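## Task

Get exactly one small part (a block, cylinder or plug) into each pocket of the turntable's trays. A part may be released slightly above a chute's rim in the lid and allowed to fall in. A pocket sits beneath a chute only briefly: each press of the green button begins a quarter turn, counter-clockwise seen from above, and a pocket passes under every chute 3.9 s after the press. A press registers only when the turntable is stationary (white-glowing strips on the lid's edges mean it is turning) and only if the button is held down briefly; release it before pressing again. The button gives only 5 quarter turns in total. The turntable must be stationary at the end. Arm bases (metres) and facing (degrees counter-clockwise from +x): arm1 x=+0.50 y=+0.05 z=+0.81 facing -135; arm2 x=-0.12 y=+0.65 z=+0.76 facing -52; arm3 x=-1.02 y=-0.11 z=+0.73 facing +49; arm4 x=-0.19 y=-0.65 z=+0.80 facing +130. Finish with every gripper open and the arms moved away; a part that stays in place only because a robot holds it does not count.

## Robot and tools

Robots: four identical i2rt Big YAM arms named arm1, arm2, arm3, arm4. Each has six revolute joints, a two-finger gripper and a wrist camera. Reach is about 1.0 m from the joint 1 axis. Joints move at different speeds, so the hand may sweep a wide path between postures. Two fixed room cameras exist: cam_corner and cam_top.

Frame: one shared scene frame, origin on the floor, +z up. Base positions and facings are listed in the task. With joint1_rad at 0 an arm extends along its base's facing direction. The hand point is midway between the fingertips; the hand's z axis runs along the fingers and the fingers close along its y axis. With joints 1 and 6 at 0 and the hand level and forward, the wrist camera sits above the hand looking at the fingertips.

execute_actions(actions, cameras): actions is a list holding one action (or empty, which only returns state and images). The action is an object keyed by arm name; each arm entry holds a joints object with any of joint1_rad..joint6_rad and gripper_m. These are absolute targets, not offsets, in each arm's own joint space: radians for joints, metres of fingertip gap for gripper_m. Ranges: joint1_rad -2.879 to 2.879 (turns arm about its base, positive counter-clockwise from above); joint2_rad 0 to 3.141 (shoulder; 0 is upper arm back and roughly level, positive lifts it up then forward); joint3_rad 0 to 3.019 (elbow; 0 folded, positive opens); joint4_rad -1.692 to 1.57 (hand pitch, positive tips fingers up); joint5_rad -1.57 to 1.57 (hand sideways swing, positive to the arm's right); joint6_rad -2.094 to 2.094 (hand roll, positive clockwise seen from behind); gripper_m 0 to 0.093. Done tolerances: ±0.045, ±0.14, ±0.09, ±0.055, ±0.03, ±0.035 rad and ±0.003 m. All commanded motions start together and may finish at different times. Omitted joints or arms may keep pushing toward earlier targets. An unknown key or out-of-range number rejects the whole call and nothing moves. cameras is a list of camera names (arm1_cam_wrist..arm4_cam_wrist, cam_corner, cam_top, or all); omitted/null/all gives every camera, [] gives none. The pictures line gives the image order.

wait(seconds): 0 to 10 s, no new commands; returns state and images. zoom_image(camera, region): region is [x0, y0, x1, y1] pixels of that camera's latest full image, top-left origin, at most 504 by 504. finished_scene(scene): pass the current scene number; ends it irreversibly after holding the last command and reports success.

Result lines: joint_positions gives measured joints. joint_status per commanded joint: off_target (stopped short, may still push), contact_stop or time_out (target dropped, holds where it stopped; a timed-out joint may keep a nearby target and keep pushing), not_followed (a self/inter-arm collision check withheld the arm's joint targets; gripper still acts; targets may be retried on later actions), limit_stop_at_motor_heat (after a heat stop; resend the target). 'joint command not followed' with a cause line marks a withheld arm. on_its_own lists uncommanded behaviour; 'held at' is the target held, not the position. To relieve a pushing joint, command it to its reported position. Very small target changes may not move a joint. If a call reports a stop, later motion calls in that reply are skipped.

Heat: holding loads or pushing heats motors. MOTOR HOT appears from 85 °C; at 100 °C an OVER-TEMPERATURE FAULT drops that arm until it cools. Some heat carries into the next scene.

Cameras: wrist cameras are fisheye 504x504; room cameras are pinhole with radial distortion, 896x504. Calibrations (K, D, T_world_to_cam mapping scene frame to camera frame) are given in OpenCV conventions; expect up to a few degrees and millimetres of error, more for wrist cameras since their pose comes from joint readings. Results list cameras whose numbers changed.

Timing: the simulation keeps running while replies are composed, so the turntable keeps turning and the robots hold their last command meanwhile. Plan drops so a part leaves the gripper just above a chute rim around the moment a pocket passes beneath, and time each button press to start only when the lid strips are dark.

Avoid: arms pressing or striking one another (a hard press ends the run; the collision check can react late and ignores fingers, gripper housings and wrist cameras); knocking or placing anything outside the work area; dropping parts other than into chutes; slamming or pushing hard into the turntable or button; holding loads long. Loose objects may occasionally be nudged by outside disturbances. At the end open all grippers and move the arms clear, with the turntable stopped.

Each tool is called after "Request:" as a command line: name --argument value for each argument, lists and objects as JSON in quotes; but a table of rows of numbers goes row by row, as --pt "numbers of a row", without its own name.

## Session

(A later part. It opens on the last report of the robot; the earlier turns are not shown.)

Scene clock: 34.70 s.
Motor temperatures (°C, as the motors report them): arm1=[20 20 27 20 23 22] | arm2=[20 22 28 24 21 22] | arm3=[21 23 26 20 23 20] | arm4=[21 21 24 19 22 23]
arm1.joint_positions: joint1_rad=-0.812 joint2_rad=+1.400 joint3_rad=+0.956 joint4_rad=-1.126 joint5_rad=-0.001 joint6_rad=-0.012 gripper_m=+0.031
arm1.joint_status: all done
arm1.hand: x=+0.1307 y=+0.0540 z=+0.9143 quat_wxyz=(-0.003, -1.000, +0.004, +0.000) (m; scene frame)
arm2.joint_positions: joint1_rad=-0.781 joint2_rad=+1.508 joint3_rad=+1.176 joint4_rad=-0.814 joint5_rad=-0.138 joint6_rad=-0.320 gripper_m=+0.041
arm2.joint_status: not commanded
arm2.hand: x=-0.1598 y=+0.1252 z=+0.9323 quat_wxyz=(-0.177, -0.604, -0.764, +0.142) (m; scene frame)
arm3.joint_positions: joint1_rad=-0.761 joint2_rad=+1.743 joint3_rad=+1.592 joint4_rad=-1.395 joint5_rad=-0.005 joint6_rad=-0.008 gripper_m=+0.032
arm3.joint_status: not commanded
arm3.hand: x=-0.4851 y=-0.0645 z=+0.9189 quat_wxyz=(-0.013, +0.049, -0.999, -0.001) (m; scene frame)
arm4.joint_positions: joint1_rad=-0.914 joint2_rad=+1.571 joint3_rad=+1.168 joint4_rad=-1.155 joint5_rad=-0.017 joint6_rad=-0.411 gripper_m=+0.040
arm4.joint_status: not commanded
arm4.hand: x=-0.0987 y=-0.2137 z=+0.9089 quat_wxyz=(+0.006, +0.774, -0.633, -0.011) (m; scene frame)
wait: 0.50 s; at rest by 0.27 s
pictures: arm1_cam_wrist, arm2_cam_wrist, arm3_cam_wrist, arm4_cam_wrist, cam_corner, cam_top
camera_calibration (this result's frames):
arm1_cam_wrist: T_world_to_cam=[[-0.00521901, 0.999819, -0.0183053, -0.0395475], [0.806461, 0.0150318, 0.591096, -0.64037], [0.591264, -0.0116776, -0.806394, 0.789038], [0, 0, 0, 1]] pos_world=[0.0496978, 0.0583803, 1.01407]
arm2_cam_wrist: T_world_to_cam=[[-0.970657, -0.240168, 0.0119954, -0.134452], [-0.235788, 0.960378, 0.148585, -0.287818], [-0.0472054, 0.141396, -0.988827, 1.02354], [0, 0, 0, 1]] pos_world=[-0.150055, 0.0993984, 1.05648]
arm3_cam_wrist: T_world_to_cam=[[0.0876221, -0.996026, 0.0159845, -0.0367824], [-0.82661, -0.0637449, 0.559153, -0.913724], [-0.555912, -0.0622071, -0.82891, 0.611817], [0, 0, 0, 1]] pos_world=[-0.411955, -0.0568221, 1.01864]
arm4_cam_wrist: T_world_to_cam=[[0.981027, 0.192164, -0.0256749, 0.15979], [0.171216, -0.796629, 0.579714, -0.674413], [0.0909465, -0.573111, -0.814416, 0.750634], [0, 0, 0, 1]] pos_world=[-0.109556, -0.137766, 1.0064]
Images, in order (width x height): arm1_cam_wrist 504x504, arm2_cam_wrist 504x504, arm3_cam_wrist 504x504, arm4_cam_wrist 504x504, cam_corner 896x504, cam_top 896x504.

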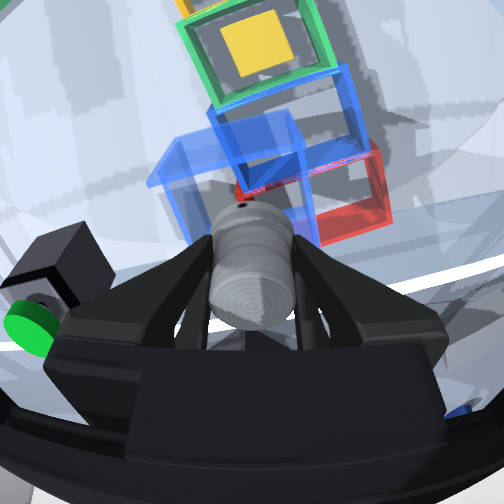

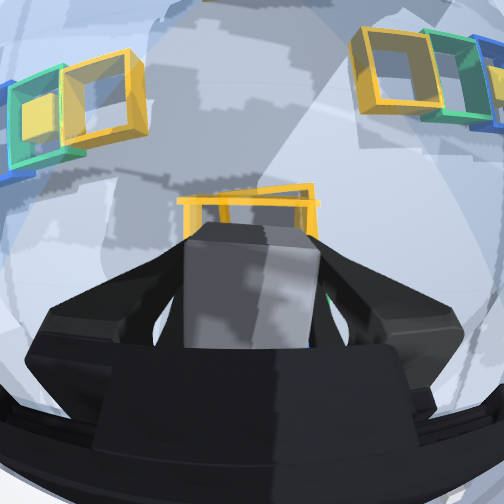

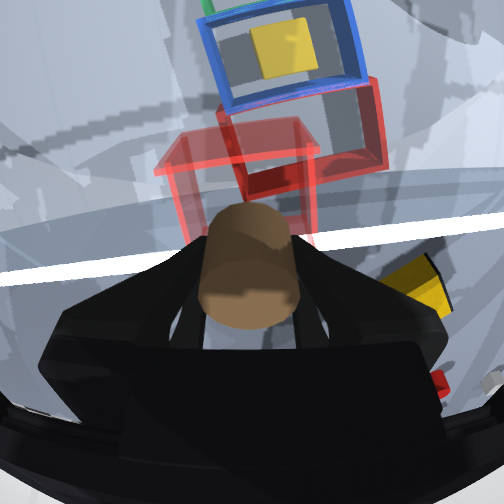

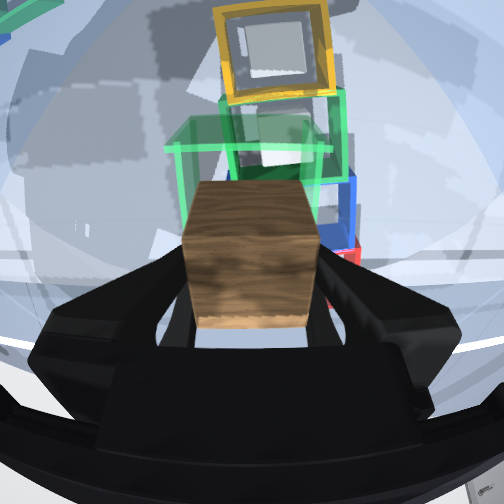

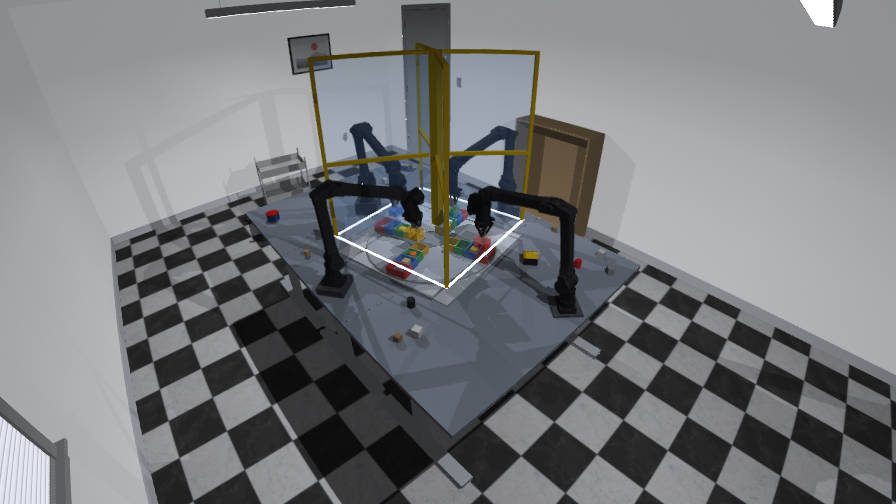

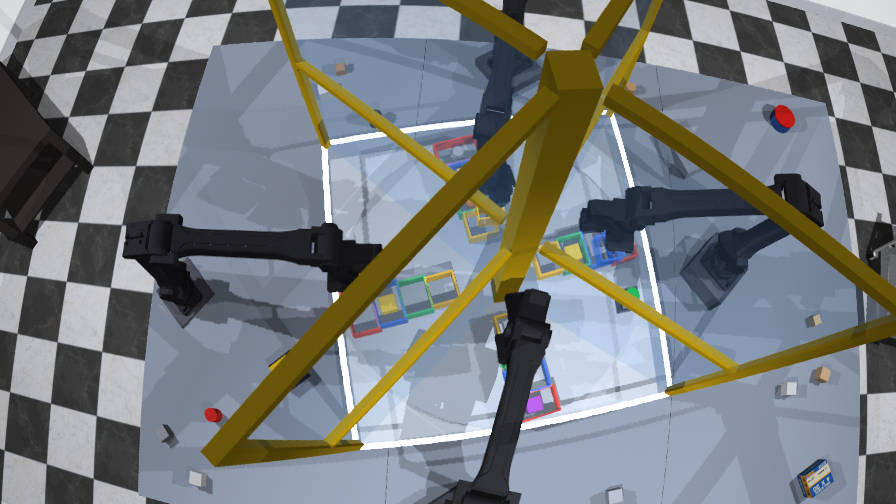

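Request:
execute_actions --actions '[{"arm1":{"joints":{"joint1_rad":-0.405,"joint2_rad":1.285,"joint4_rad":-1.265}}}]' --cameras '[]'

Request:
wait --seconds 2.5

Scene clock: 36.07 s.
Motor temperatures (°C, as the motors report them): arm1=[20 20 27 20 23 22] | arm2=[20 22 28 24 21 22] | arm3=[21 23 26 20 23 20] | arm4=[21 21 24 19 22 23]
arm1.joint_positions: joint1_rad=-0.404 joint2_rad=+1.288 joint3_rad=+0.956 joint4_rad=-1.248 joint5_rad=+0.000 joint6_rad=-0.012 gripper_m=+0.031
arm1.joint_status: all done
arm1.hand: x=+0.1850 y=-0.0817 z=+0.9525 quat_wxyz=(-0.002, -0.980, -0.199, -0.004) (m; scene frame)
arm2.joint_positions: joint1_rad=-0.781 joint2_rad=+1.508 joint3_rad=+1.176 joint4_rad=-0.814 joint5_rad=-0.138 joint6_rad=-0.320 gripper_m=+0.041
arm2.joint_status: not commanded
arm2.hand: x=-0.1598 y=+0.1252 z=+0.9323 quat_wxyz=(-0.177, -0.604, -0.764, +0.142) (m; scene frame)
arm3.joint_positions: joint1_rad=-0.761 joint2_rad=+1.743 joint3_rad=+1.592 joint4_rad=-1.395 joint5_rad=-0.005 joint6_rad=-0.008 gripper_m=+0.032
arm3.joint_status: not commanded
arm3.hand: x=-0.4851 y=-0.0645 z=+0.9189 quat_wxyz=(-0.013, +0.049, -0.999, -0.001) (m; scene frame)
arm4.joint_positions: joint1_rad=-0.914 joint2_rad=+1.571 joint3_rad=+1.168 joint4_rad=-1.155 joint5_rad=-0.017 joint6_rad=-0.411 gripper_m=+0.040
arm4.joint_status: not commanded
arm4.hand: x=-0.0987 y=-0.2137 z=+0.9089 quat_wxyz=(+0.006, +0.774, -0.633, -0.011) (m; scene frame)
pictures: none
No camera images: the call's "cameras" was empty. Leave "cameras" out to get every camera's image.

Scene clock: 38.57 s.
Motor temperatures (°C, as the motors report them): arm1=[20 20 27 20 23 22] | arm2=[20 22 29 24 21 22] | arm3=[21 23 26 20 23 20] | arm4=[21 21 24 19 22 23]
arm1.joint_positions: joint1_rad=-0.404 joint2_rad=+1.288 joint3_rad=+0.956 joint4_rad=-1.248 joint5_rad=+0.000 joint6_rad=-0.012 gripper_m=+0.031
arm1.joint_status: all done
arm1.hand: x=+0.1850 y=-0.0817 z=+0.9525 quat_wxyz=(-0.002, -0.980, -0.199, -0.004) (m; scene frame)
arm2.joint_positions: joint1_rad=-0.781 joint2_rad=+1.508 joint3_rad=+1.176 joint4_rad=-0.814 joint5_rad=-0.138 joint6_rad=-0.320 gripper_m=+0.041
arm2.joint_status: not commanded
arm2.hand: x=-0.1598 y=+0.1252 z=+0.9323 quat_wxyz=(-0.177, -0.604, -0.764, +0.142) (m; scene frame)
arm3.joint_positions: joint1_rad=-0.761 joint2_rad=+1.743 joint3_rad=+1.592 joint4_rad=-1.395 joint5_rad=-0.005 joint6_rad=-0.008 gripper_m=+0.032
arm3.joint_status: not commanded
arm3.hand: x=-0.4851 y=-0.0645 z=+0.9189 quat_wxyz=(-0.013, +0.049, -0.999, -0.001) (m; scene frame)
arm4.joint_positions: joint1_rad=-0.914 joint2_rad=+1.571 joint3_rad=+1.168 joint4_rad=-1.155 joint5_rad=-0.017 joint6_rad=-0.411 gripper_m=+0.040
arm4.joint_status: not commanded
arm4.hand: x=-0.0987 y=-0.2137 z=+0.9089 quat_wxyz=(+0.006, +0.774, -0.633, -0.011) (m; scene frame)
wait: 2.50 s; at rest by 0.27 s
pictures: arm1_cam_wrist, arm2_cam_wrist, arm3_cam_wrist, arm4_cam_wrist, cam_corner, cam_top
camera_calibration (this result's frames):
arm1_cam_wrist: T_world_to_cam=[[-0.400872, 0.91596, -0.0178713, 0.162984], [0.730557, 0.33138, 0.597054, -0.670536], [0.5528, 0.226286, -0.802002, 0.808572], [0, 0, 0, 1]] pos_world=[0.108222, -0.110053, 1.05174]
arm2_cam_wrist: T_world_to_cam=[[-0.970657, -0.240168, 0.0119954, -0.134452], [-0.235788, 0.960378, 0.148585, -0.287818], [-0.0472054, 0.141396, -0.988827, 1.02354], [0, 0, 0, 1]] pos_world=[-0.150055, 0.0993984, 1.05648]
arm3_cam_wrist: T_world_to_cam=[[0.0876221, -0.996026, 0.0159845, -0.0367824], [-0.82661, -0.0637449, 0.559153, -0.913724], [-0.555912, -0.0622071, -0.82891, 0.611817], [0, 0, 0, 1]] pos_world=[-0.411955, -0.0568221, 1.01864]
arm4_cam_wrist: T_world_to_cam=[[0.981027, 0.192164, -0.0256749, 0.15979], [0.171216, -0.796629, 0.579714, -0.674413], [0.0909465, -0.573111, -0.814416, 0.750634], [0, 0, 0, 1]] pos_world=[-0.109556, -0.137766, 1.0064]
Images, in order (width x height): arm1_cam_wrist 504x504, arm2_cam_wrist 504x504, arm3_cam_wrist 504x504, arm4_cam_wrist 504x504, cam_corner 896x504, cam_top 896x504.

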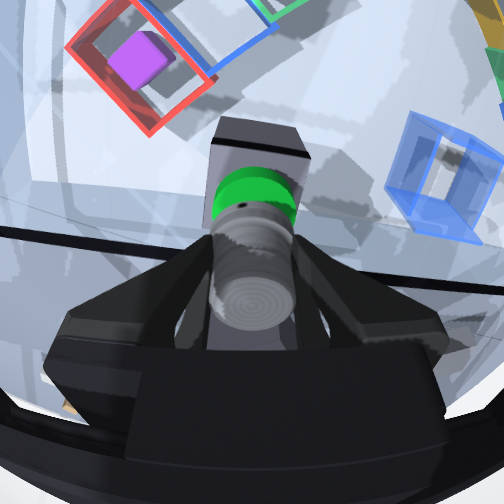

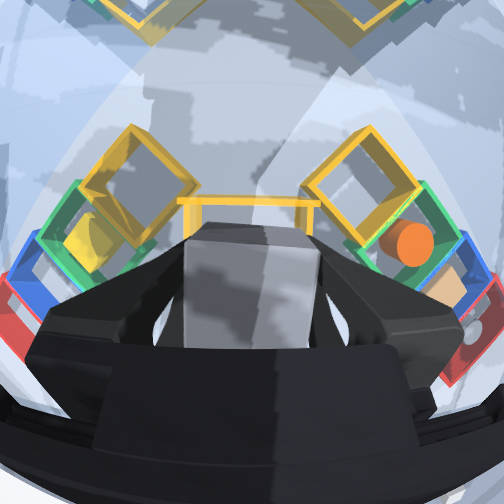

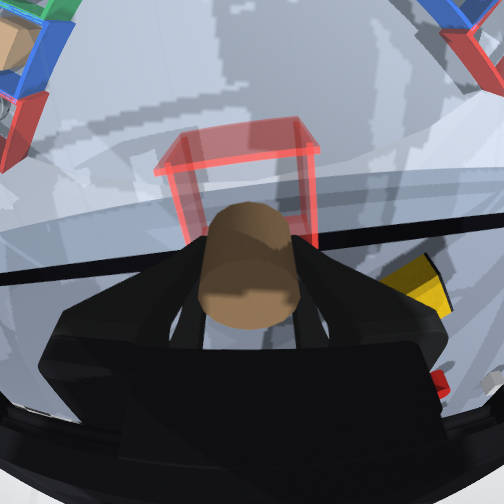

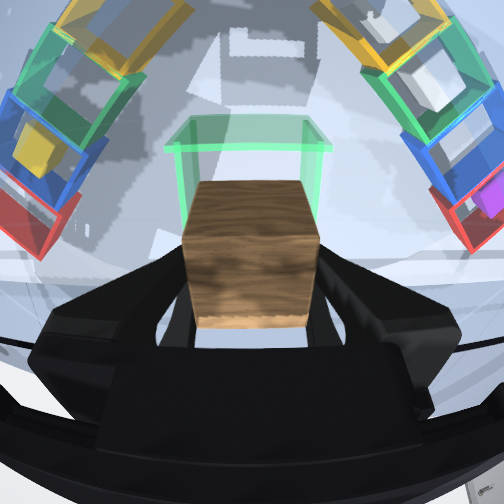

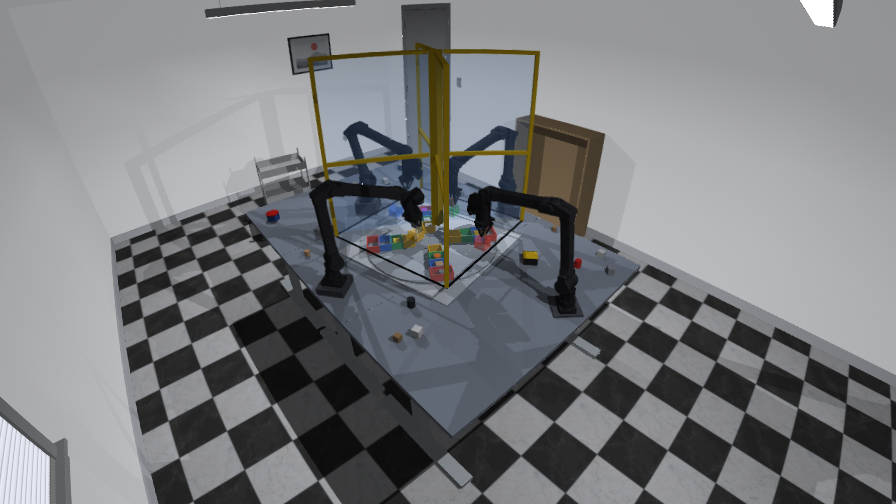

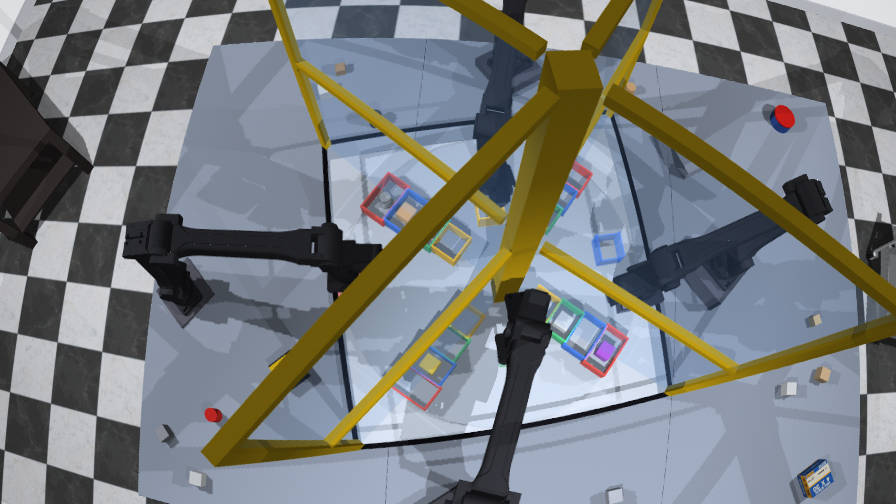

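Request:
execute_actions --actions '[{"arm1":{"joints":{"joint2_rad":1.40}}}]' --cameras '[]'

Request:
execute_actions --actions '[{"arm1":{"joints":{"joint1_rad":-0.809,"joint2_rad":1.30,"joint4_rad":-1.11}}}]' --cameras '[]'

Request:
execute_actions --actions '[{"arm1":{"joints":{"joint2_rad":1.39}}}]' --cameras '[]'

Request:
wait --seconds 1.4

Request:
execute_actions --actions '[{"arm1":{"joints":{"gripper_m":0.055}},"arm2":{"joints":{"gripper_m":0.062}},"arm4":{"joints":{"gripper_m":0.062}}}]' --cameras '["arm1_cam_wrist","arm2_cam_wrist","arm4_cam_wrist"]'

Scene clock: 39.57 s.
Motor temperatures (°C, as the motors report them): arm1=[20 20 27 20 23 22] | arm2=[20 22 29 24 21 22] | arm3=[21 23 26 20 23 20] | arm4=[21 21 24 19 22 23]
arm1.joint_positions: joint1_rad=-0.404 joint2_rad=+1.357 joint3_rad=+0.967 joint4_rad=-1.261 joint5_rad=-0.001 joint6_rad=-0.011 gripper_m=+0.031
arm1.joint_status: all done
arm1.hand: x=+0.1839 y=-0.0823 z=+0.9342 quat_wxyz=(+0.005, -0.979, -0.198, -0.039) (m; scene frame)
arm2.joint_positions: joint1_rad=-0.781 joint2_rad=+1.508 joint3_rad=+1.176 joint4_rad=-0.814 joint5_rad=-0.138 joint6_rad=-0.320 gripper_m=+0.041
arm2.joint_status: not commanded
arm2.hand: x=-0.1598 y=+0.1252 z=+0.9323 quat_wxyz=(-0.177, -0.604, -0.764, +0.142) (m; scene frame)
arm3.joint_positions: joint1_rad=-0.761 joint2_rad=+1.743 joint3_rad=+1.592 joint4_rad=-1.395 joint5_rad=-0.005 joint6_rad=-0.008 gripper_m=+0.032
arm3.joint_status: not commanded
arm3.hand: x=-0.4851 y=-0.0645 z=+0.9189 quat_wxyz=(-0.013, +0.049, -0.999, -0.001) (m; scene frame)
arm4.joint_positions: joint1_rad=-0.914 joint2_rad=+1.571 joint3_rad=+1.168 joint4_rad=-1.155 joint5_rad=-0.017 joint6_rad=-0.411 gripper_m=+0.040
arm4.joint_status: not commanded
arm4.hand: x=-0.0987 y=-0.2137 z=+0.9089 quat_wxyz=(+0.006, +0.774, -0.633, -0.011) (m; scene frame)
pictures: none
No camera images: the call's "cameras" was empty. Leave "cameras" out to get every camera's image.

Scene clock: 40.60 s.
Motor temperatures (°C, as the motors report them): arm1=[20 20 27 20 23 22] | arm2=[20 22 29 24 21 22] | arm3=[21 23 26 20 23 20] | arm4=[21 21 24 19 22 23]
arm1.joint_positions: joint1_rad=-0.812 joint2_rad=+1.316 joint3_rad=+0.960 joint4_rad=-1.127 joint5_rad=-0.001 joint6_rad=-0.011 gripper_m=+0.031
arm1.joint_status: all done
arm1.hand: x=+0.1285 y=+0.0541 z=+0.9451 quat_wxyz=(-0.002, -0.999, +0.004, +0.044) (m; scene frame)
arm2.joint_positions: joint1_rad=-0.781 joint2_rad=+1.508 joint3_rad=+1.176 joint4_rad=-0.814 joint5_rad=-0.138 joint6_rad=-0.320 gripper_m=+0.041
arm2.joint_status: not commanded
arm2.hand: x=-0.1598 y=+0.1252 z=+0.9323 quat_wxyz=(-0.177, -0.604, -0.764, +0.142) (m; scene frame)
arm3.joint_positions: joint1_rad=-0.761 joint2_rad=+1.743 joint3_rad=+1.592 joint4_rad=-1.395 joint5_rad=-0.005 joint6_rad=-0.008 gripper_m=+0.032
arm3.joint_status: not commanded
arm3.hand: x=-0.4851 y=-0.0645 z=+0.9189 quat_wxyz=(-0.013, +0.049, -0.999, -0.001) (m; scene frame)
arm4.joint_positions: joint1_rad=-0.914 joint2_rad=+1.571 joint3_rad=+1.168 joint4_rad=-1.155 joint5_rad=-0.017 joint6_rad=-0.411 gripper_m=+0.040
arm4.joint_status: not commanded
arm4.hand: x=-0.0987 y=-0.2137 z=+0.9089 quat_wxyz=(+0.006, +0.774, -0.633, -0.011) (m; scene frame)
pictures: none
No camera images: the call's "cameras" was empty. Leave "cameras" out to get every camera's image.

Scene clock: 41.43 s.
Motor temperatures (°C, as the motors report them): arm1=[20 20 27 20 23 22] | arm2=[20 22 29 24 21 22] | arm3=[21 23 26 20 23 20] | arm4=[21 21 24 19 22 23]
arm1.joint_positions: joint1_rad=-0.812 joint2_rad=+1.401 joint3_rad=+0.956 joint4_rad=-1.126 joint5_rad=-0.001 joint6_rad=-0.011 gripper_m=+0.031
arm1.joint_status: all done
arm1.hand: x=+0.1307 y=+0.0540 z=+0.9141 quat_wxyz=(-0.003, -1.000, +0.004, +0.000) (m; scene frame)
arm2.joint_positions: joint1_rad=-0.781 joint2_rad=+1.508 joint3_rad=+1.176 joint4_rad=-0.814 joint5_rad=-0.138 joint6_rad=-0.320 gripper_m=+0.041
arm2.joint_status: not commanded
arm2.hand: x=-0.1598 y=+0.1252 z=+0.9323 quat_wxyz=(-0.177, -0.604, -0.764, +0.142) (m; scene frame)
arm3.joint_positions: joint1_rad=-0.761 joint2_rad=+1.743 joint3_rad=+1.592 joint4_rad=-1.395 joint5_rad=-0.005 joint6_rad=-0.008 gripper_m=+0.032
arm3.joint_status: not commanded
arm3.hand: x=-0.4851 y=-0.0645 z=+0.9189 quat_wxyz=(-0.013, +0.049, -0.999, -0.001) (m; scene frame)
arm4.joint_positions: joint1_rad=-0.914 joint2_rad=+1.571 joint3_rad=+1.168 joint4_rad=-1.155 joint5_rad=-0.017 joint6_rad=-0.411 gripper_m=+0.040
arm4.joint_status: not commanded
arm4.hand: x=-0.0987 y=-0.2137 z=+0.9089 quat_wxyz=(+0.006, +0.774, -0.633, -0.011) (m; scene frame)
pictures: none
No camera images: the call's "cameras" was empty. Leave "cameras" out to get every camera's image.

Scene clock: 42.83 s.
Motor temperatures (°C, as the motors report them): arm1=[20 20 27 20 23 22] | arm2=[20 22 29 24 21 22] | arm3=[21 23 26 20 23 20] | arm4=[21 21 24 19 22 23]
arm1.joint_positions: joint1_rad=-0.812 joint2_rad=+1.401 joint3_rad=+0.956 joint4_rad=-1.126 joint5_rad=-0.001 joint6_rad=-0.011 gripper_m=+0.031
arm1.joint_status: all done
arm1.hand: x=+0.1307 y=+0.0540 z=+0.9141 quat_wxyz=(-0.003, -1.000, +0.004, +0.000) (m; scene frame)
arm2.joint_positions: joint1_rad=-0.781 joint2_rad=+1.508 joint3_rad=+1.176 joint4_rad=-0.814 joint5_rad=-0.138 joint6_rad=-0.320 gripper_m=+0.041
arm2.joint_status: not commanded
arm2.hand: x=-0.1598 y=+0.1252 z=+0.9323 quat_wxyz=(-0.177, -0.604, -0.764, +0.142) (m; scene frame)
arm3.joint_positions: joint1_rad=-0.761 joint2_rad=+1.743 joint3_rad=+1.592 joint4_rad=-1.395 joint5_rad=-0.005 joint6_rad=-0.008 gripper_m=+0.032
arm3.joint_status: not commanded
arm3.hand: x=-0.4851 y=-0.0645 z=+0.9189 quat_wxyz=(-0.013, +0.049, -0.999, -0.001) (m; scene frame)
arm4.joint_positions: joint1_rad=-0.914 joint2_rad=+1.571 joint3_rad=+1.168 joint4_rad=-1.155 joint5_rad=-0.017 joint6_rad=-0.411 gripper_m=+0.040
arm4.joint_status: not commanded
arm4.hand: x=-0.0987 y=-0.2137 z=+0.9089 quat_wxyz=(+0.006, +0.774, -0.633, -0.011) (m; scene frame)
wait: 1.40 s; at rest by 0.27 s
pictures: arm1_cam_wrist, arm2_cam_wrist, arm3_cam_wrist, arm4_cam_wrist, cam_corner, cam_top
camera_calibration (this result's frames):
arm1_cam_wrist: T_world_to_cam=[[-0.00445083, 0.999822, -0.0183142, -0.0396415], [0.806245, 0.0144221, 0.591406, -0.640522], [0.591565, -0.0121335, -0.806166, 0.788702], [0, 0, 0, 1]] pos_world=[0.0496724, 0.0584419, 1.01391]
arm2_cam_wrist: T_world_to_cam=[[-0.970657, -0.240168, 0.0119954, -0.134452], [-0.235788, 0.960378, 0.148585, -0.287818], [-0.0472054, 0.141396, -0.988827, 1.02354], [0, 0, 0, 1]] pos_world=[-0.150055, 0.0993984, 1.05648]
arm3_cam_wrist: T_world_to_cam=[[0.0876221, -0.996026, 0.0159845, -0.0367824], [-0.82661, -0.0637449, 0.559153, -0.913724], [-0.555912, -0.0622071, -0.82891, 0.611817], [0, 0, 0, 1]] pos_world=[-0.411955, -0.0568221, 1.01864]
arm4_cam_wrist: T_world_to_cam=[[0.981027, 0.192164, -0.0256749, 0.15979], [0.171216, -0.796629, 0.579714, -0.674413], [0.0909465, -0.573111, -0.814416, 0.750634], [0, 0, 0, 1]] pos_world=[-0.109556, -0.137766, 1.0064]
Images, in order (width x height): arm1_cam_wrist 504x504, arm2_cam_wrist 504x504, arm3_cam_wrist 504x504, arm4_cam_wrist 504x504, cam_corner 896x504, cam_top 896x504.

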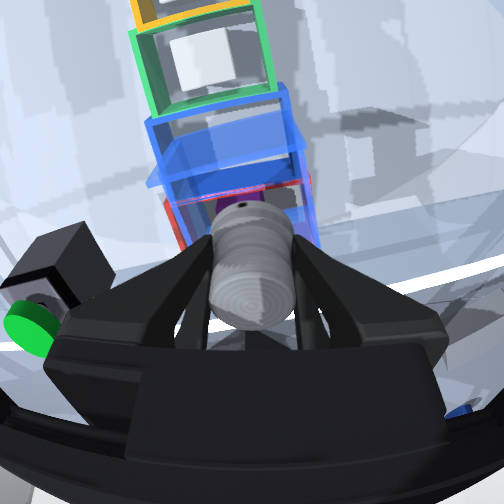

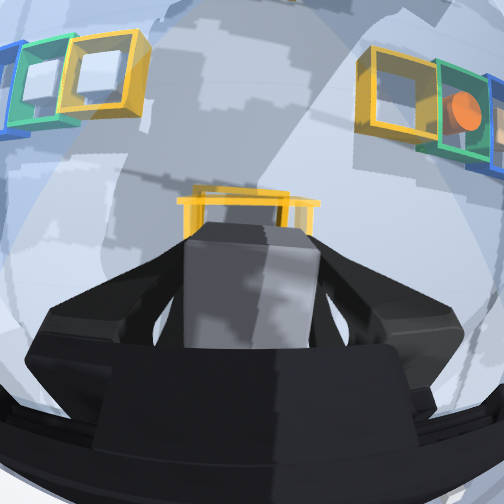

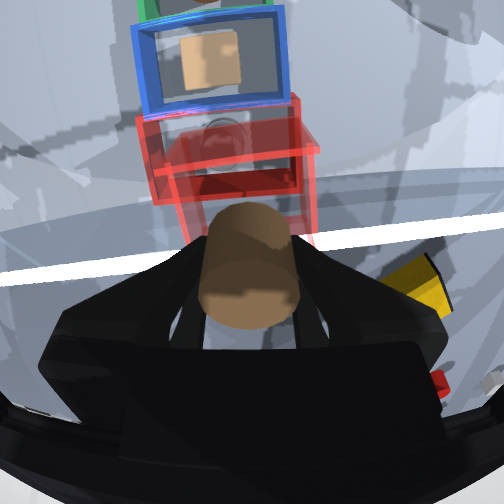

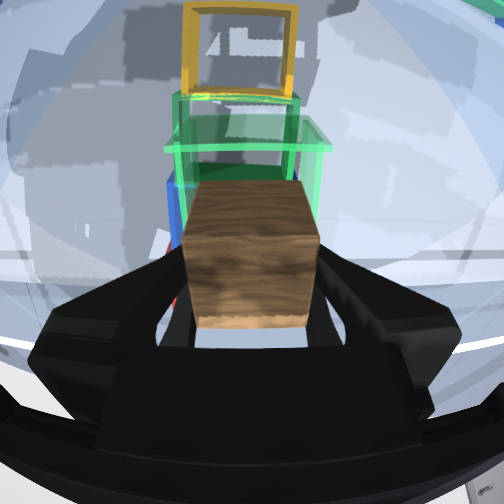

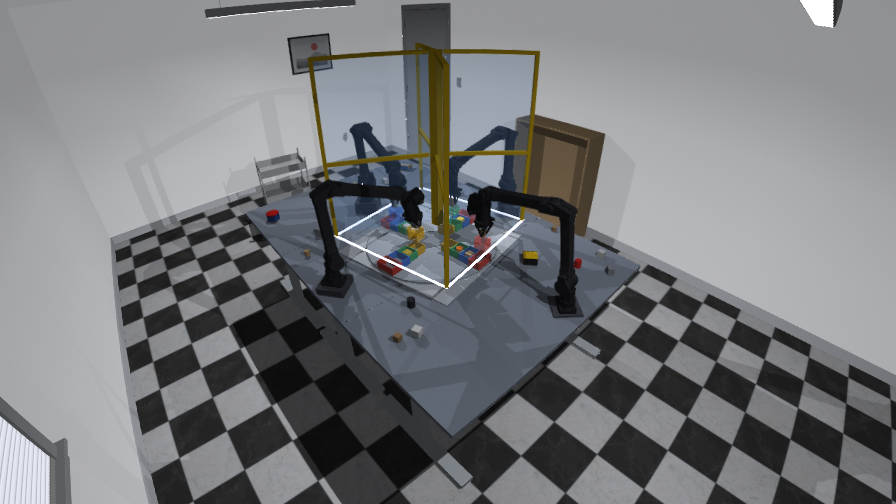

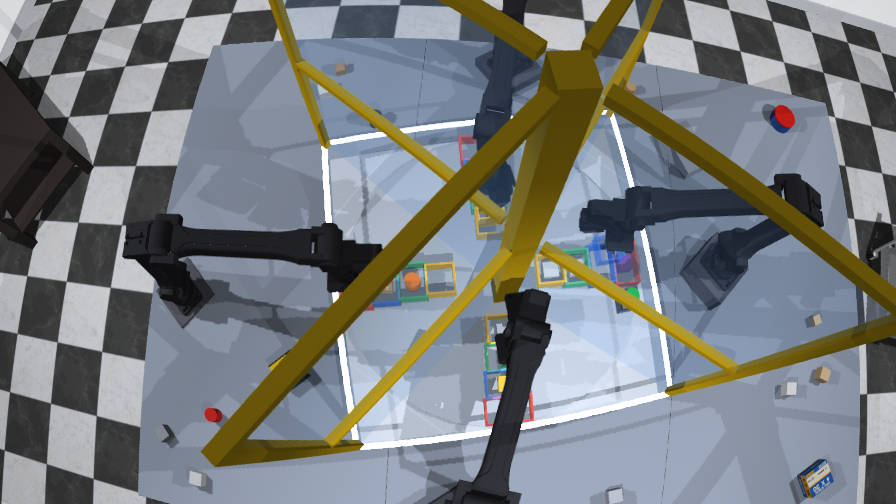

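Scene clock: 43.40 s.
Motor temperatures (°C, as the motors report them): arm1=[20 20 27 20 23 22] | arm2=[20 22 29 24 21 22] | arm3=[21 23 26 20 23 20] | arm4=[21 21 24 19 22 23]
arm1.joint_positions: joint1_rad=-0.812 joint2_rad=+1.401 joint3_rad=+0.956 joint4_rad=-1.126 joint5_rad=-0.001 joint6_rad=-0.011 gripper_m=+0.055
arm1.joint_status: all done
arm1.hand: x=+0.1307 y=+0.0540 z=+0.9141 quat_wxyz=(-0.003, -1.000, +0.004, +0.000) (m; scene frame)
arm2.joint_positions: joint1_rad=-0.781 joint2_rad=+1.508 joint3_rad=+1.176 joint4_rad=-0.810 joint5_rad=-0.139 joint6_rad=-0.320 gripper_m=+0.062
arm2.joint_status: all done
arm2.hand: x=-0.1598 y=+0.1243 z=+0.9327 quat_wxyz=(-0.178, -0.604, -0.763, +0.144) (m; scene frame)
arm3.joint_positions: joint1_rad=-0.761 joint2_rad=+1.743 joint3_rad=+1.592 joint4_rad=-1.395 joint5_rad=-0.005 joint6_rad=-0.008 gripper_m=+0.032
arm3.joint_status: not commanded
arm3.hand: x=-0.4851 y=-0.0645 z=+0.9189 quat_wxyz=(-0.013, +0.049, -0.999, -0.001) (m; scene frame)
arm4.joint_positions: joint1_rad=-0.914 joint2_rad=+1.571 joint3_rad=+1.168 joint4_rad=-1.155 joint5_rad=-0.017 joint6_rad=-0.411 gripper_m=+0.062
arm4.joint_status: all done
arm4.hand: x=-0.0987 y=-0.2137 z=+0.9089 quat_wxyz=(+0.006, +0.774, -0.633, -0.011) (m; scene frame)
pictures: arm1_cam_wrist, arm2_cam_wrist, arm4_cam_wrist
camera_calibration (this result's frames):
arm1_cam_wrist: T_world_to_cam=[[-0.00445083, 0.999822, -0.0183142, -0.0396415], [0.806245, 0.0144221, 0.591406, -0.640522], [0.591565, -0.0121335, -0.806166, 0.788702], [0, 0, 0, 1]] pos_world=[0.0496724, 0.0584419, 1.01391]
arm2_cam_wrist: T_world_to_cam=[[-0.970628, -0.240227, 0.0131451, -0.135786], [-0.235878, 0.960968, 0.144574, -0.283352], [-0.0473627, 0.137227, -0.989407, 1.02513], [0, 0, 0, 1]] pos_world=[-0.150081, 0.0989963, 1.05703]
arm4_cam_wrist: T_world_to_cam=[[0.981027, 0.192164, -0.0256749, 0.15979], [0.171216, -0.796629, 0.579714, -0.674413], [0.0909465, -0.573111, -0.814416, 0.750634], [0, 0, 0, 1]] pos_world=[-0.109556, -0.137766, 1.0064]
Images, in order (width x height): arm1_cam_wrist 504x504, arm2_cam_wrist 504x504, arm4_cam_wrist 504x504.

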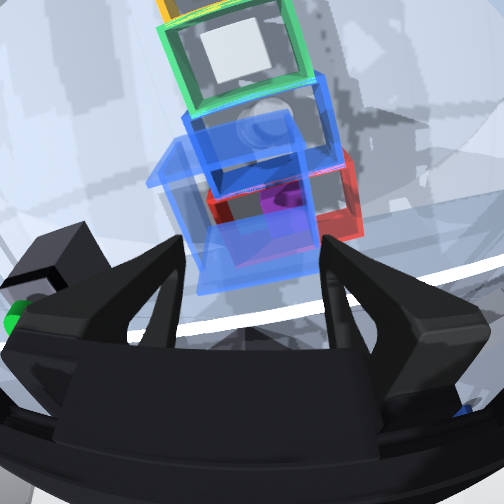

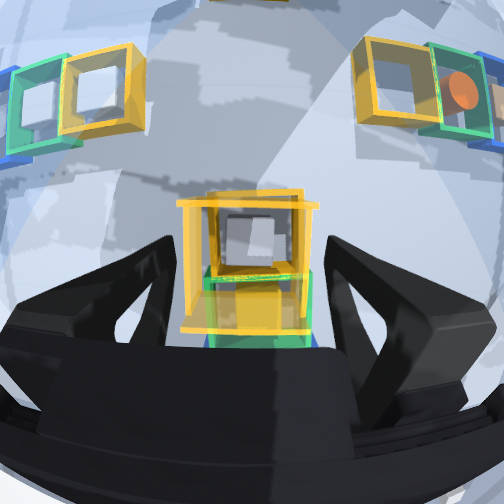

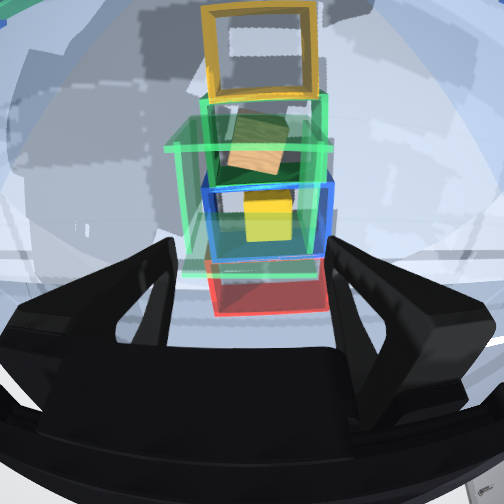

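Request:
execute_actions --actions '[]'

Scene clock: 43.97 s.
Motor temperatures (°C, as the motors report them): arm1=[20 20 27 20 23 22] | arm2=[20 22 29 24 21 22] | arm3=[21 23 26 20 23 20] | arm4=[21 21 24 19 22 23]
arm1.joint_positions: joint1_rad=-0.812 joint2_rad=+1.401 joint3_rad=+0.956 joint4_rad=-1.126 joint5_rad=-0.001 joint6_rad=-0.011 gripper_m=+0.055
arm1.joint_status: all done
arm1.hand: x=+0.1307 y=+0.0540 z=+0.9141 quat_wxyz=(-0.003, -1.000, +0.004, +0.000) (m; scene frame)
arm2.joint_positions: joint1_rad=-0.781 joint2_rad=+1.508 joint3_rad=+1.176 joint4_rad=-0.810 joint5_rad=-0.139 joint6_rad=-0.320 gripper_m=+0.062
arm2.joint_status: all done
arm2.hand: x=-0.1598 y=+0.1243 z=+0.9327 quat_wxyz=(-0.178, -0.604, -0.763, +0.144) (m; scene frame)
arm3.joint_positions: joint1_rad=-0.761 joint2_rad=+1.743 joint3_rad=+1.592 joint4_rad=-1.395 joint5_rad=-0.005 joint6_rad=-0.008 gripper_m=+0.032
arm3.joint_status: not commanded
arm3.hand: x=-0.4851 y=-0.0645 z=+0.9189 quat_wxyz=(-0.013, +0.049, -0.999, -0.001) (m; scene frame)
arm4.joint_positions: joint1_rad=-0.914 joint2_rad=+1.571 joint3_rad=+1.168 joint4_rad=-1.155 joint5_rad=-0.017 joint6_rad=-0.411 gripper_m=+0.062
arm4.joint_status: all done
arm4.hand: x=-0.0987 y=-0.2137 z=+0.9089 quat_wxyz=(+0.006, +0.774, -0.633, -0.011) (m; scene frame)
pictures: arm1_cam_wrist, arm2_cam_wrist, arm3_cam_wrist, arm4_cam_wrist, cam_corner, cam_top
camera_calibration (this result's frames):
arm1_cam_wrist: T_world_to_cam=[[-0.00445083, 0.999822, -0.0183142, -0.0396415], [0.806245, 0.0144221, 0.591406, -0.640522], [0.591565, -0.0121335, -0.806166, 0.788702], [0, 0, 0, 1]] pos_world=[0.0496724, 0.0584419, 1.01391]
arm2_cam_wrist: T_world_to_cam=[[-0.970628, -0.240227, 0.0131451, -0.135786], [-0.235878, 0.960968, 0.144574, -0.283352], [-0.0473627, 0.137227, -0.989407, 1.02513], [0, 0, 0, 1]] pos_world=[-0.150081, 0.0989963, 1.05703]
arm3_cam_wrist: T_world_to_cam=[[0.0876221, -0.996026, 0.0159845, -0.0367824], [-0.82661, -0.0637449, 0.559153, -0.913724], [-0.555912, -0.0622071, -0.82891, 0.611817], [0, 0, 0, 1]] pos_world=[-0.411955, -0.0568221, 1.01864]
arm4_cam_wrist: T_world_to_cam=[[0.981027, 0.192164, -0.0256749, 0.15979], [0.171216, -0.796629, 0.579714, -0.674413], [0.0909465, -0.573111, -0.814416, 0.750634], [0, 0, 0, 1]] pos_world=[-0.109556, -0.137766, 1.0064]
Images, in order (width x height): arm1_cam_wrist 504x504, arm2_cam_wrist 504x504, arm3_cam_wrist 504x504, arm4_cam_wrist 504x504, cam_corner 896x504, cam_top 896x504.

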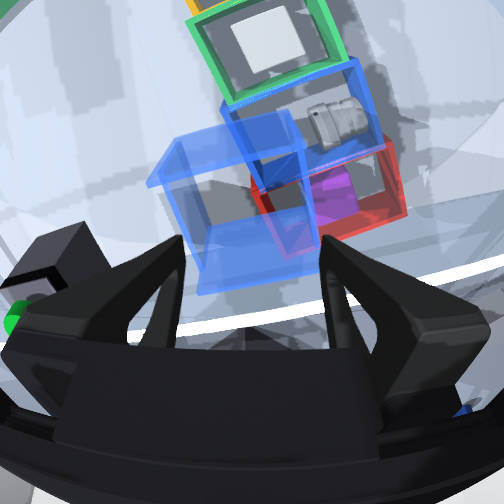

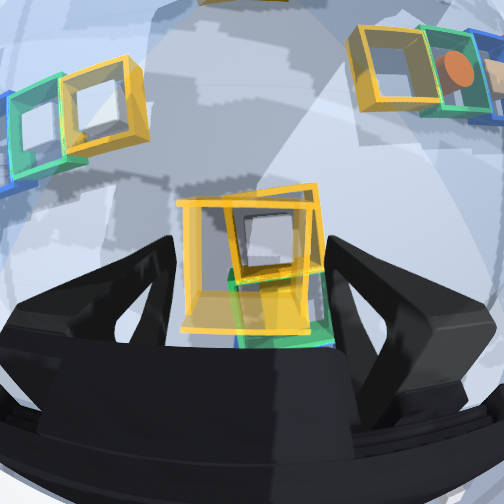

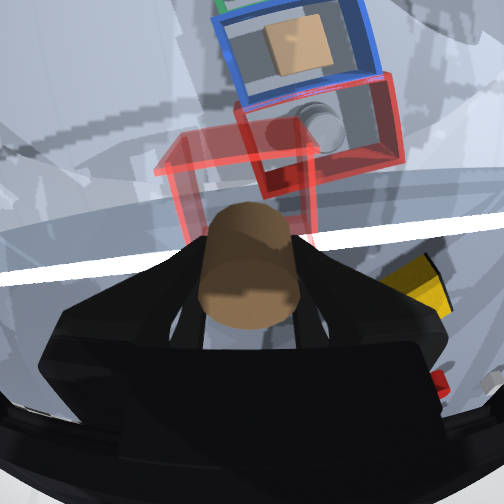

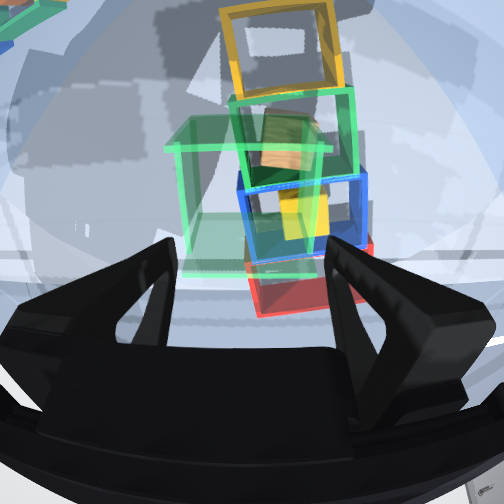

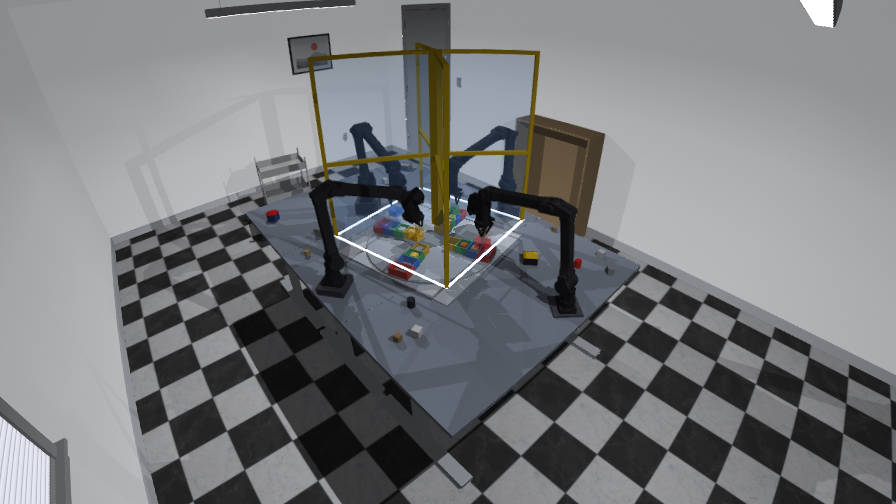

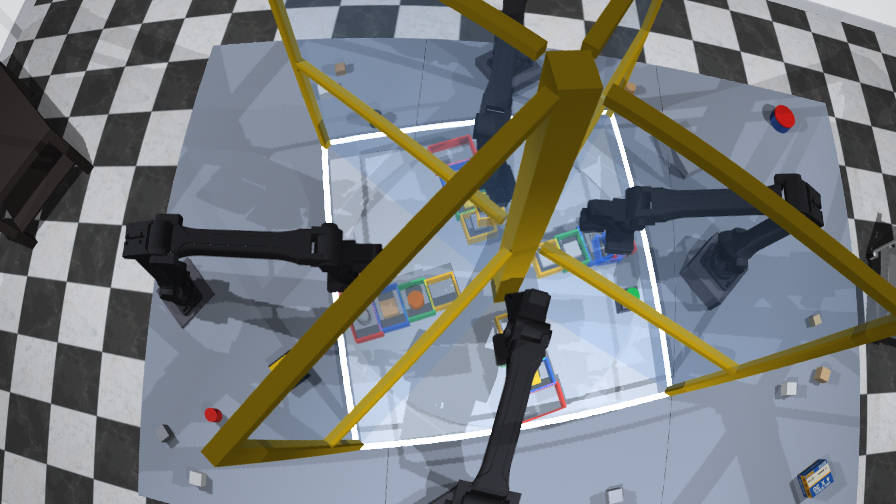

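Request:
execute_actions --actions '[{"arm1":{"joints":{"joint1_rad":1.54,"joint2_rad":0.895,"joint3_rad":0.85,"joint4_rad":-1.46,"gripper_m":0.093}},"arm2":{"joints":{"joint1_rad":-1.743,"joint2_rad":1.265,"joint3_rad":1.107,"joint4_rad":-0.99,"gripper_m":0.093}},"arm4":{"joints":{"joint2_rad":0.5,"joint3_rad":0.8,"joint4_rad":-1.4}}}]' --cameras '["arm1_cam_wrist","arm2_cam_wrist","cam_top"]'

Scene clock: 47.17 s.
Motor temperatures (°C, as the motors report them): arm1=[20 20 27 20 23 22] | arm2=[20 22 29 24 21 22] | arm3=[21 23 26 20 23 20] | arm4=[21 21 24 19 22 23]
arm1.joint_positions: joint1_rad=+1.535 joint2_rad=+0.891 joint3_rad=+0.842 joint4_rad=-1.442 joint5_rad=-0.001 joint6_rad=-0.011 gripper_m=+0.093
arm1.joint_status: all done
arm1.hand: x=+0.6629 y=-0.1260 z=+1.0140 quat_wxyz=(-0.037, -0.390, -0.920, +0.018) (m; scene frame)
arm2.joint_positions: joint1_rad=-1.746 joint2_rad=+1.254 joint3_rad=+1.107 joint4_rad=-0.979 joint5_rad=-0.141 joint6_rad=-0.321 gripper_m=+0.093
arm2.joint_status: all done
arm2.hand: x=-0.5094 y=+0.4193 z=+0.9955 quat_wxyz=(-0.094, -0.888, -0.396, +0.211) (m; scene frame)
arm3.joint_positions: joint1_rad=-0.761 joint2_rad=+1.743 joint3_rad=+1.592 joint4_rad=-1.395 joint5_rad=-0.005 joint6_rad=-0.008 gripper_m=+0.032
arm3.joint_status: not commanded
arm3.hand: x=-0.4851 y=-0.0645 z=+0.9189 quat_wxyz=(-0.013, +0.049, -0.999, -0.001) (m; scene frame)
arm4.joint_positions: joint1_rad=-0.914 joint2_rad=+0.504 joint3_rad=+0.801 joint4_rad=-1.391 joint5_rad=-0.017 joint6_rad=-0.411 gripper_m=+0.062
arm4.joint_status: all done
arm4.hand: x=-0.1478 y=-0.4498 z=+1.0651 quat_wxyz=(-0.199, +0.754, -0.615, -0.116) (m; scene frame)
pictures: arm1_cam_wrist, arm2_cam_wrist, cam_top
camera_calibration (this result's frames):
arm1_cam_wrist: T_world_to_cam=[[-0.709783, -0.704362, -0.00906332, 0.387927], [-0.603978, 0.601905, 0.522419, -0.0472163], [-0.362517, 0.376278, -0.852641, 1.2807], [0, 0, 0, 1]] pos_world=[0.711102, -0.18024, 1.12016]
arm2_cam_wrist: T_world_to_cam=[[-0.751566, 0.659584, 0.00981513, -0.667431], [0.65418, 0.743329, 0.13968, -0.108893], [0.0848347, 0.1114, -0.990148, 1.10913], [0, 0, 0, 1]] pos_world=[-0.524476, 0.397614, 1.11996]
Images, in order (width x height): arm1_cam_wrist 504x504, arm2_cam_wrist 504x504, cam_top 896x504.

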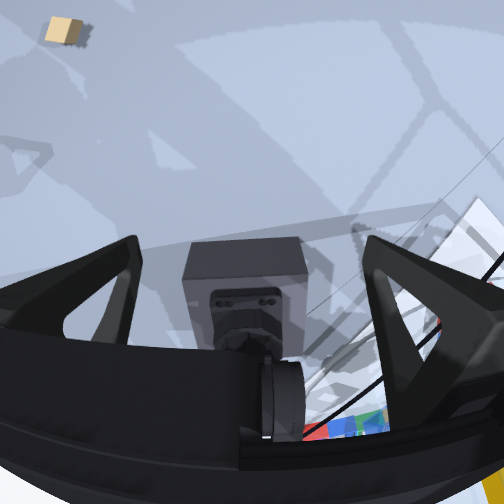

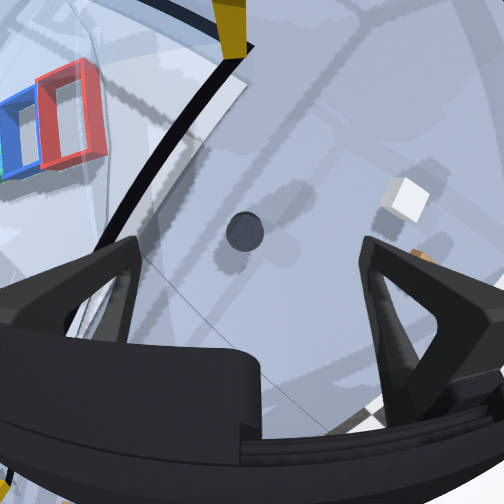

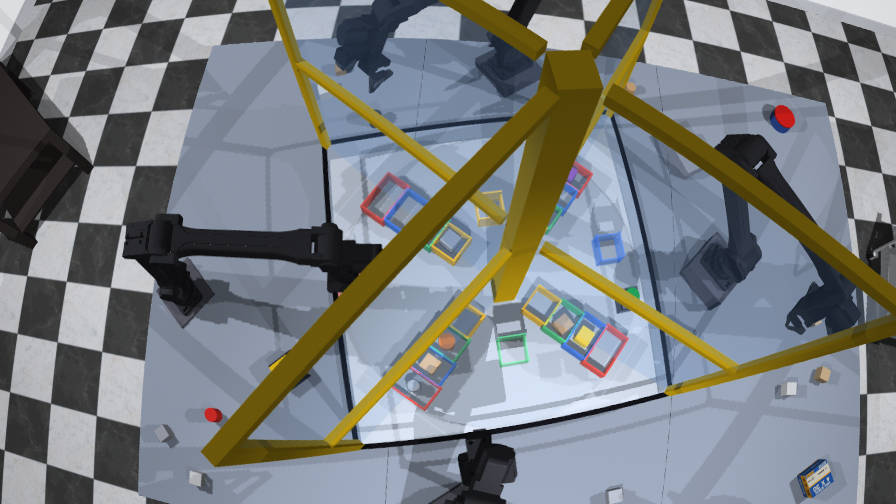

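Request:
execute_actions --actions '[{"arm1":{"joints":{"joint2_rad":1.70,"joint3_rad":1.20,"joint4_rad":-1.0}},"arm2":{"joints":{"joint2_rad":1.44,"joint3_rad":0.79,"joint4_rad":-0.48}}}]' --cameras '["arm1_cam_wrist","arm2_cam_wrist"]'

Scene clock: 49.13 s.
Motor temperatures (°C, as the motors report them): arm1=[20 20 27 20 23 22] | arm2=[20 22 29 24 21 22] | arm3=[21 23 26 20 23 20] | arm4=[21 21 24 19 22 23]
arm1.joint_positions: joint1_rad=+1.535 joint2_rad=+1.722 joint3_rad=+1.175 joint4_rad=-1.017 joint5_rad=-0.001 joint6_rad=-0.011 gripper_m=+0.093
arm1.joint_status: all done
arm1.hand: x=+0.8251 y=-0.2984 z=+0.8609 quat_wxyz=(-0.004, -0.391, -0.920, +0.003) (m; scene frame)
arm2.joint_positions: joint1_rad=-1.746 joint2_rad=+1.450 joint3_rad=+0.785 joint4_rad=-0.495 joint5_rad=-0.141 joint6_rad=-0.321 gripper_m=+0.093
arm2.joint_status: all done
arm2.hand: x=-0.4994 y=+0.4218 z=+0.8156 quat_wxyz=(-0.093, -0.892, -0.397, +0.195) (m; scene frame)
arm3.joint_positions: joint1_rad=-0.761 joint2_rad=+1.743 joint3_rad=+1.592 joint4_rad=-1.395 joint5_rad=-0.005 joint6_rad=-0.008 gripper_m=+0.032
arm3.joint_status: not commanded
arm3.hand: x=-0.4851 y=-0.0645 z=+0.9189 quat_wxyz=(-0.013, +0.049, -0.999, -0.001) (m; scene frame)
arm4.joint_positions: joint1_rad=-0.914 joint2_rad=+0.504 joint3_rad=+0.801 joint4_rad=-1.391 joint5_rad=-0.017 joint6_rad=-0.411 gripper_m=+0.062
arm4.joint_status: not commanded
arm4.hand: x=-0.1478 y=-0.4498 z=+1.0651 quat_wxyz=(-0.199, +0.754, -0.615, -0.116) (m; scene frame)
pictures: arm1_cam_wrist, arm2_cam_wrist
camera_calibration (this result's frames):
arm1_cam_wrist: T_world_to_cam=[[-0.710424, -0.703691, -0.0108207, 0.382499], [-0.576343, 0.572896, 0.582768, 0.151062], [-0.40389, 0.420249, -0.812566, 1.28667], [0, 0, 0, 1]] pos_world=[0.878471, -0.358102, 0.961605]
arm2_cam_wrist: T_world_to_cam=[[-0.751995, 0.659165, -0.00203919, -0.650127], [0.649229, 0.741188, 0.170708, -0.119005], [0.114036, 0.127048, -0.98532, 0.933922], [0, 0, 0, 1]] pos_world=[-0.518132, 0.398093, 0.939201]
Images, in order (width x height): arm1_cam_wrist 504x504, arm2_cam_wrist 504x504.

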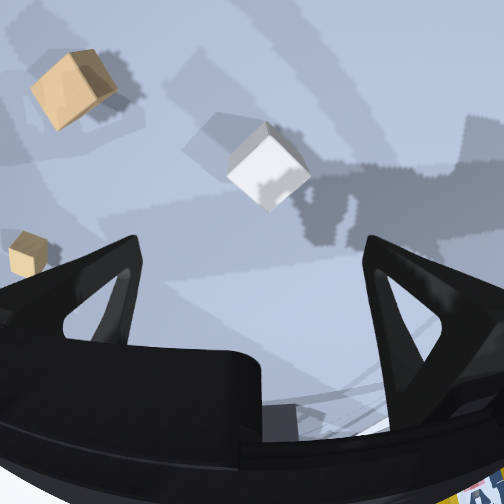

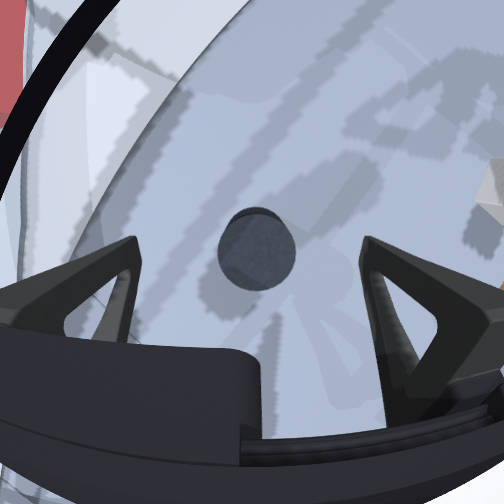

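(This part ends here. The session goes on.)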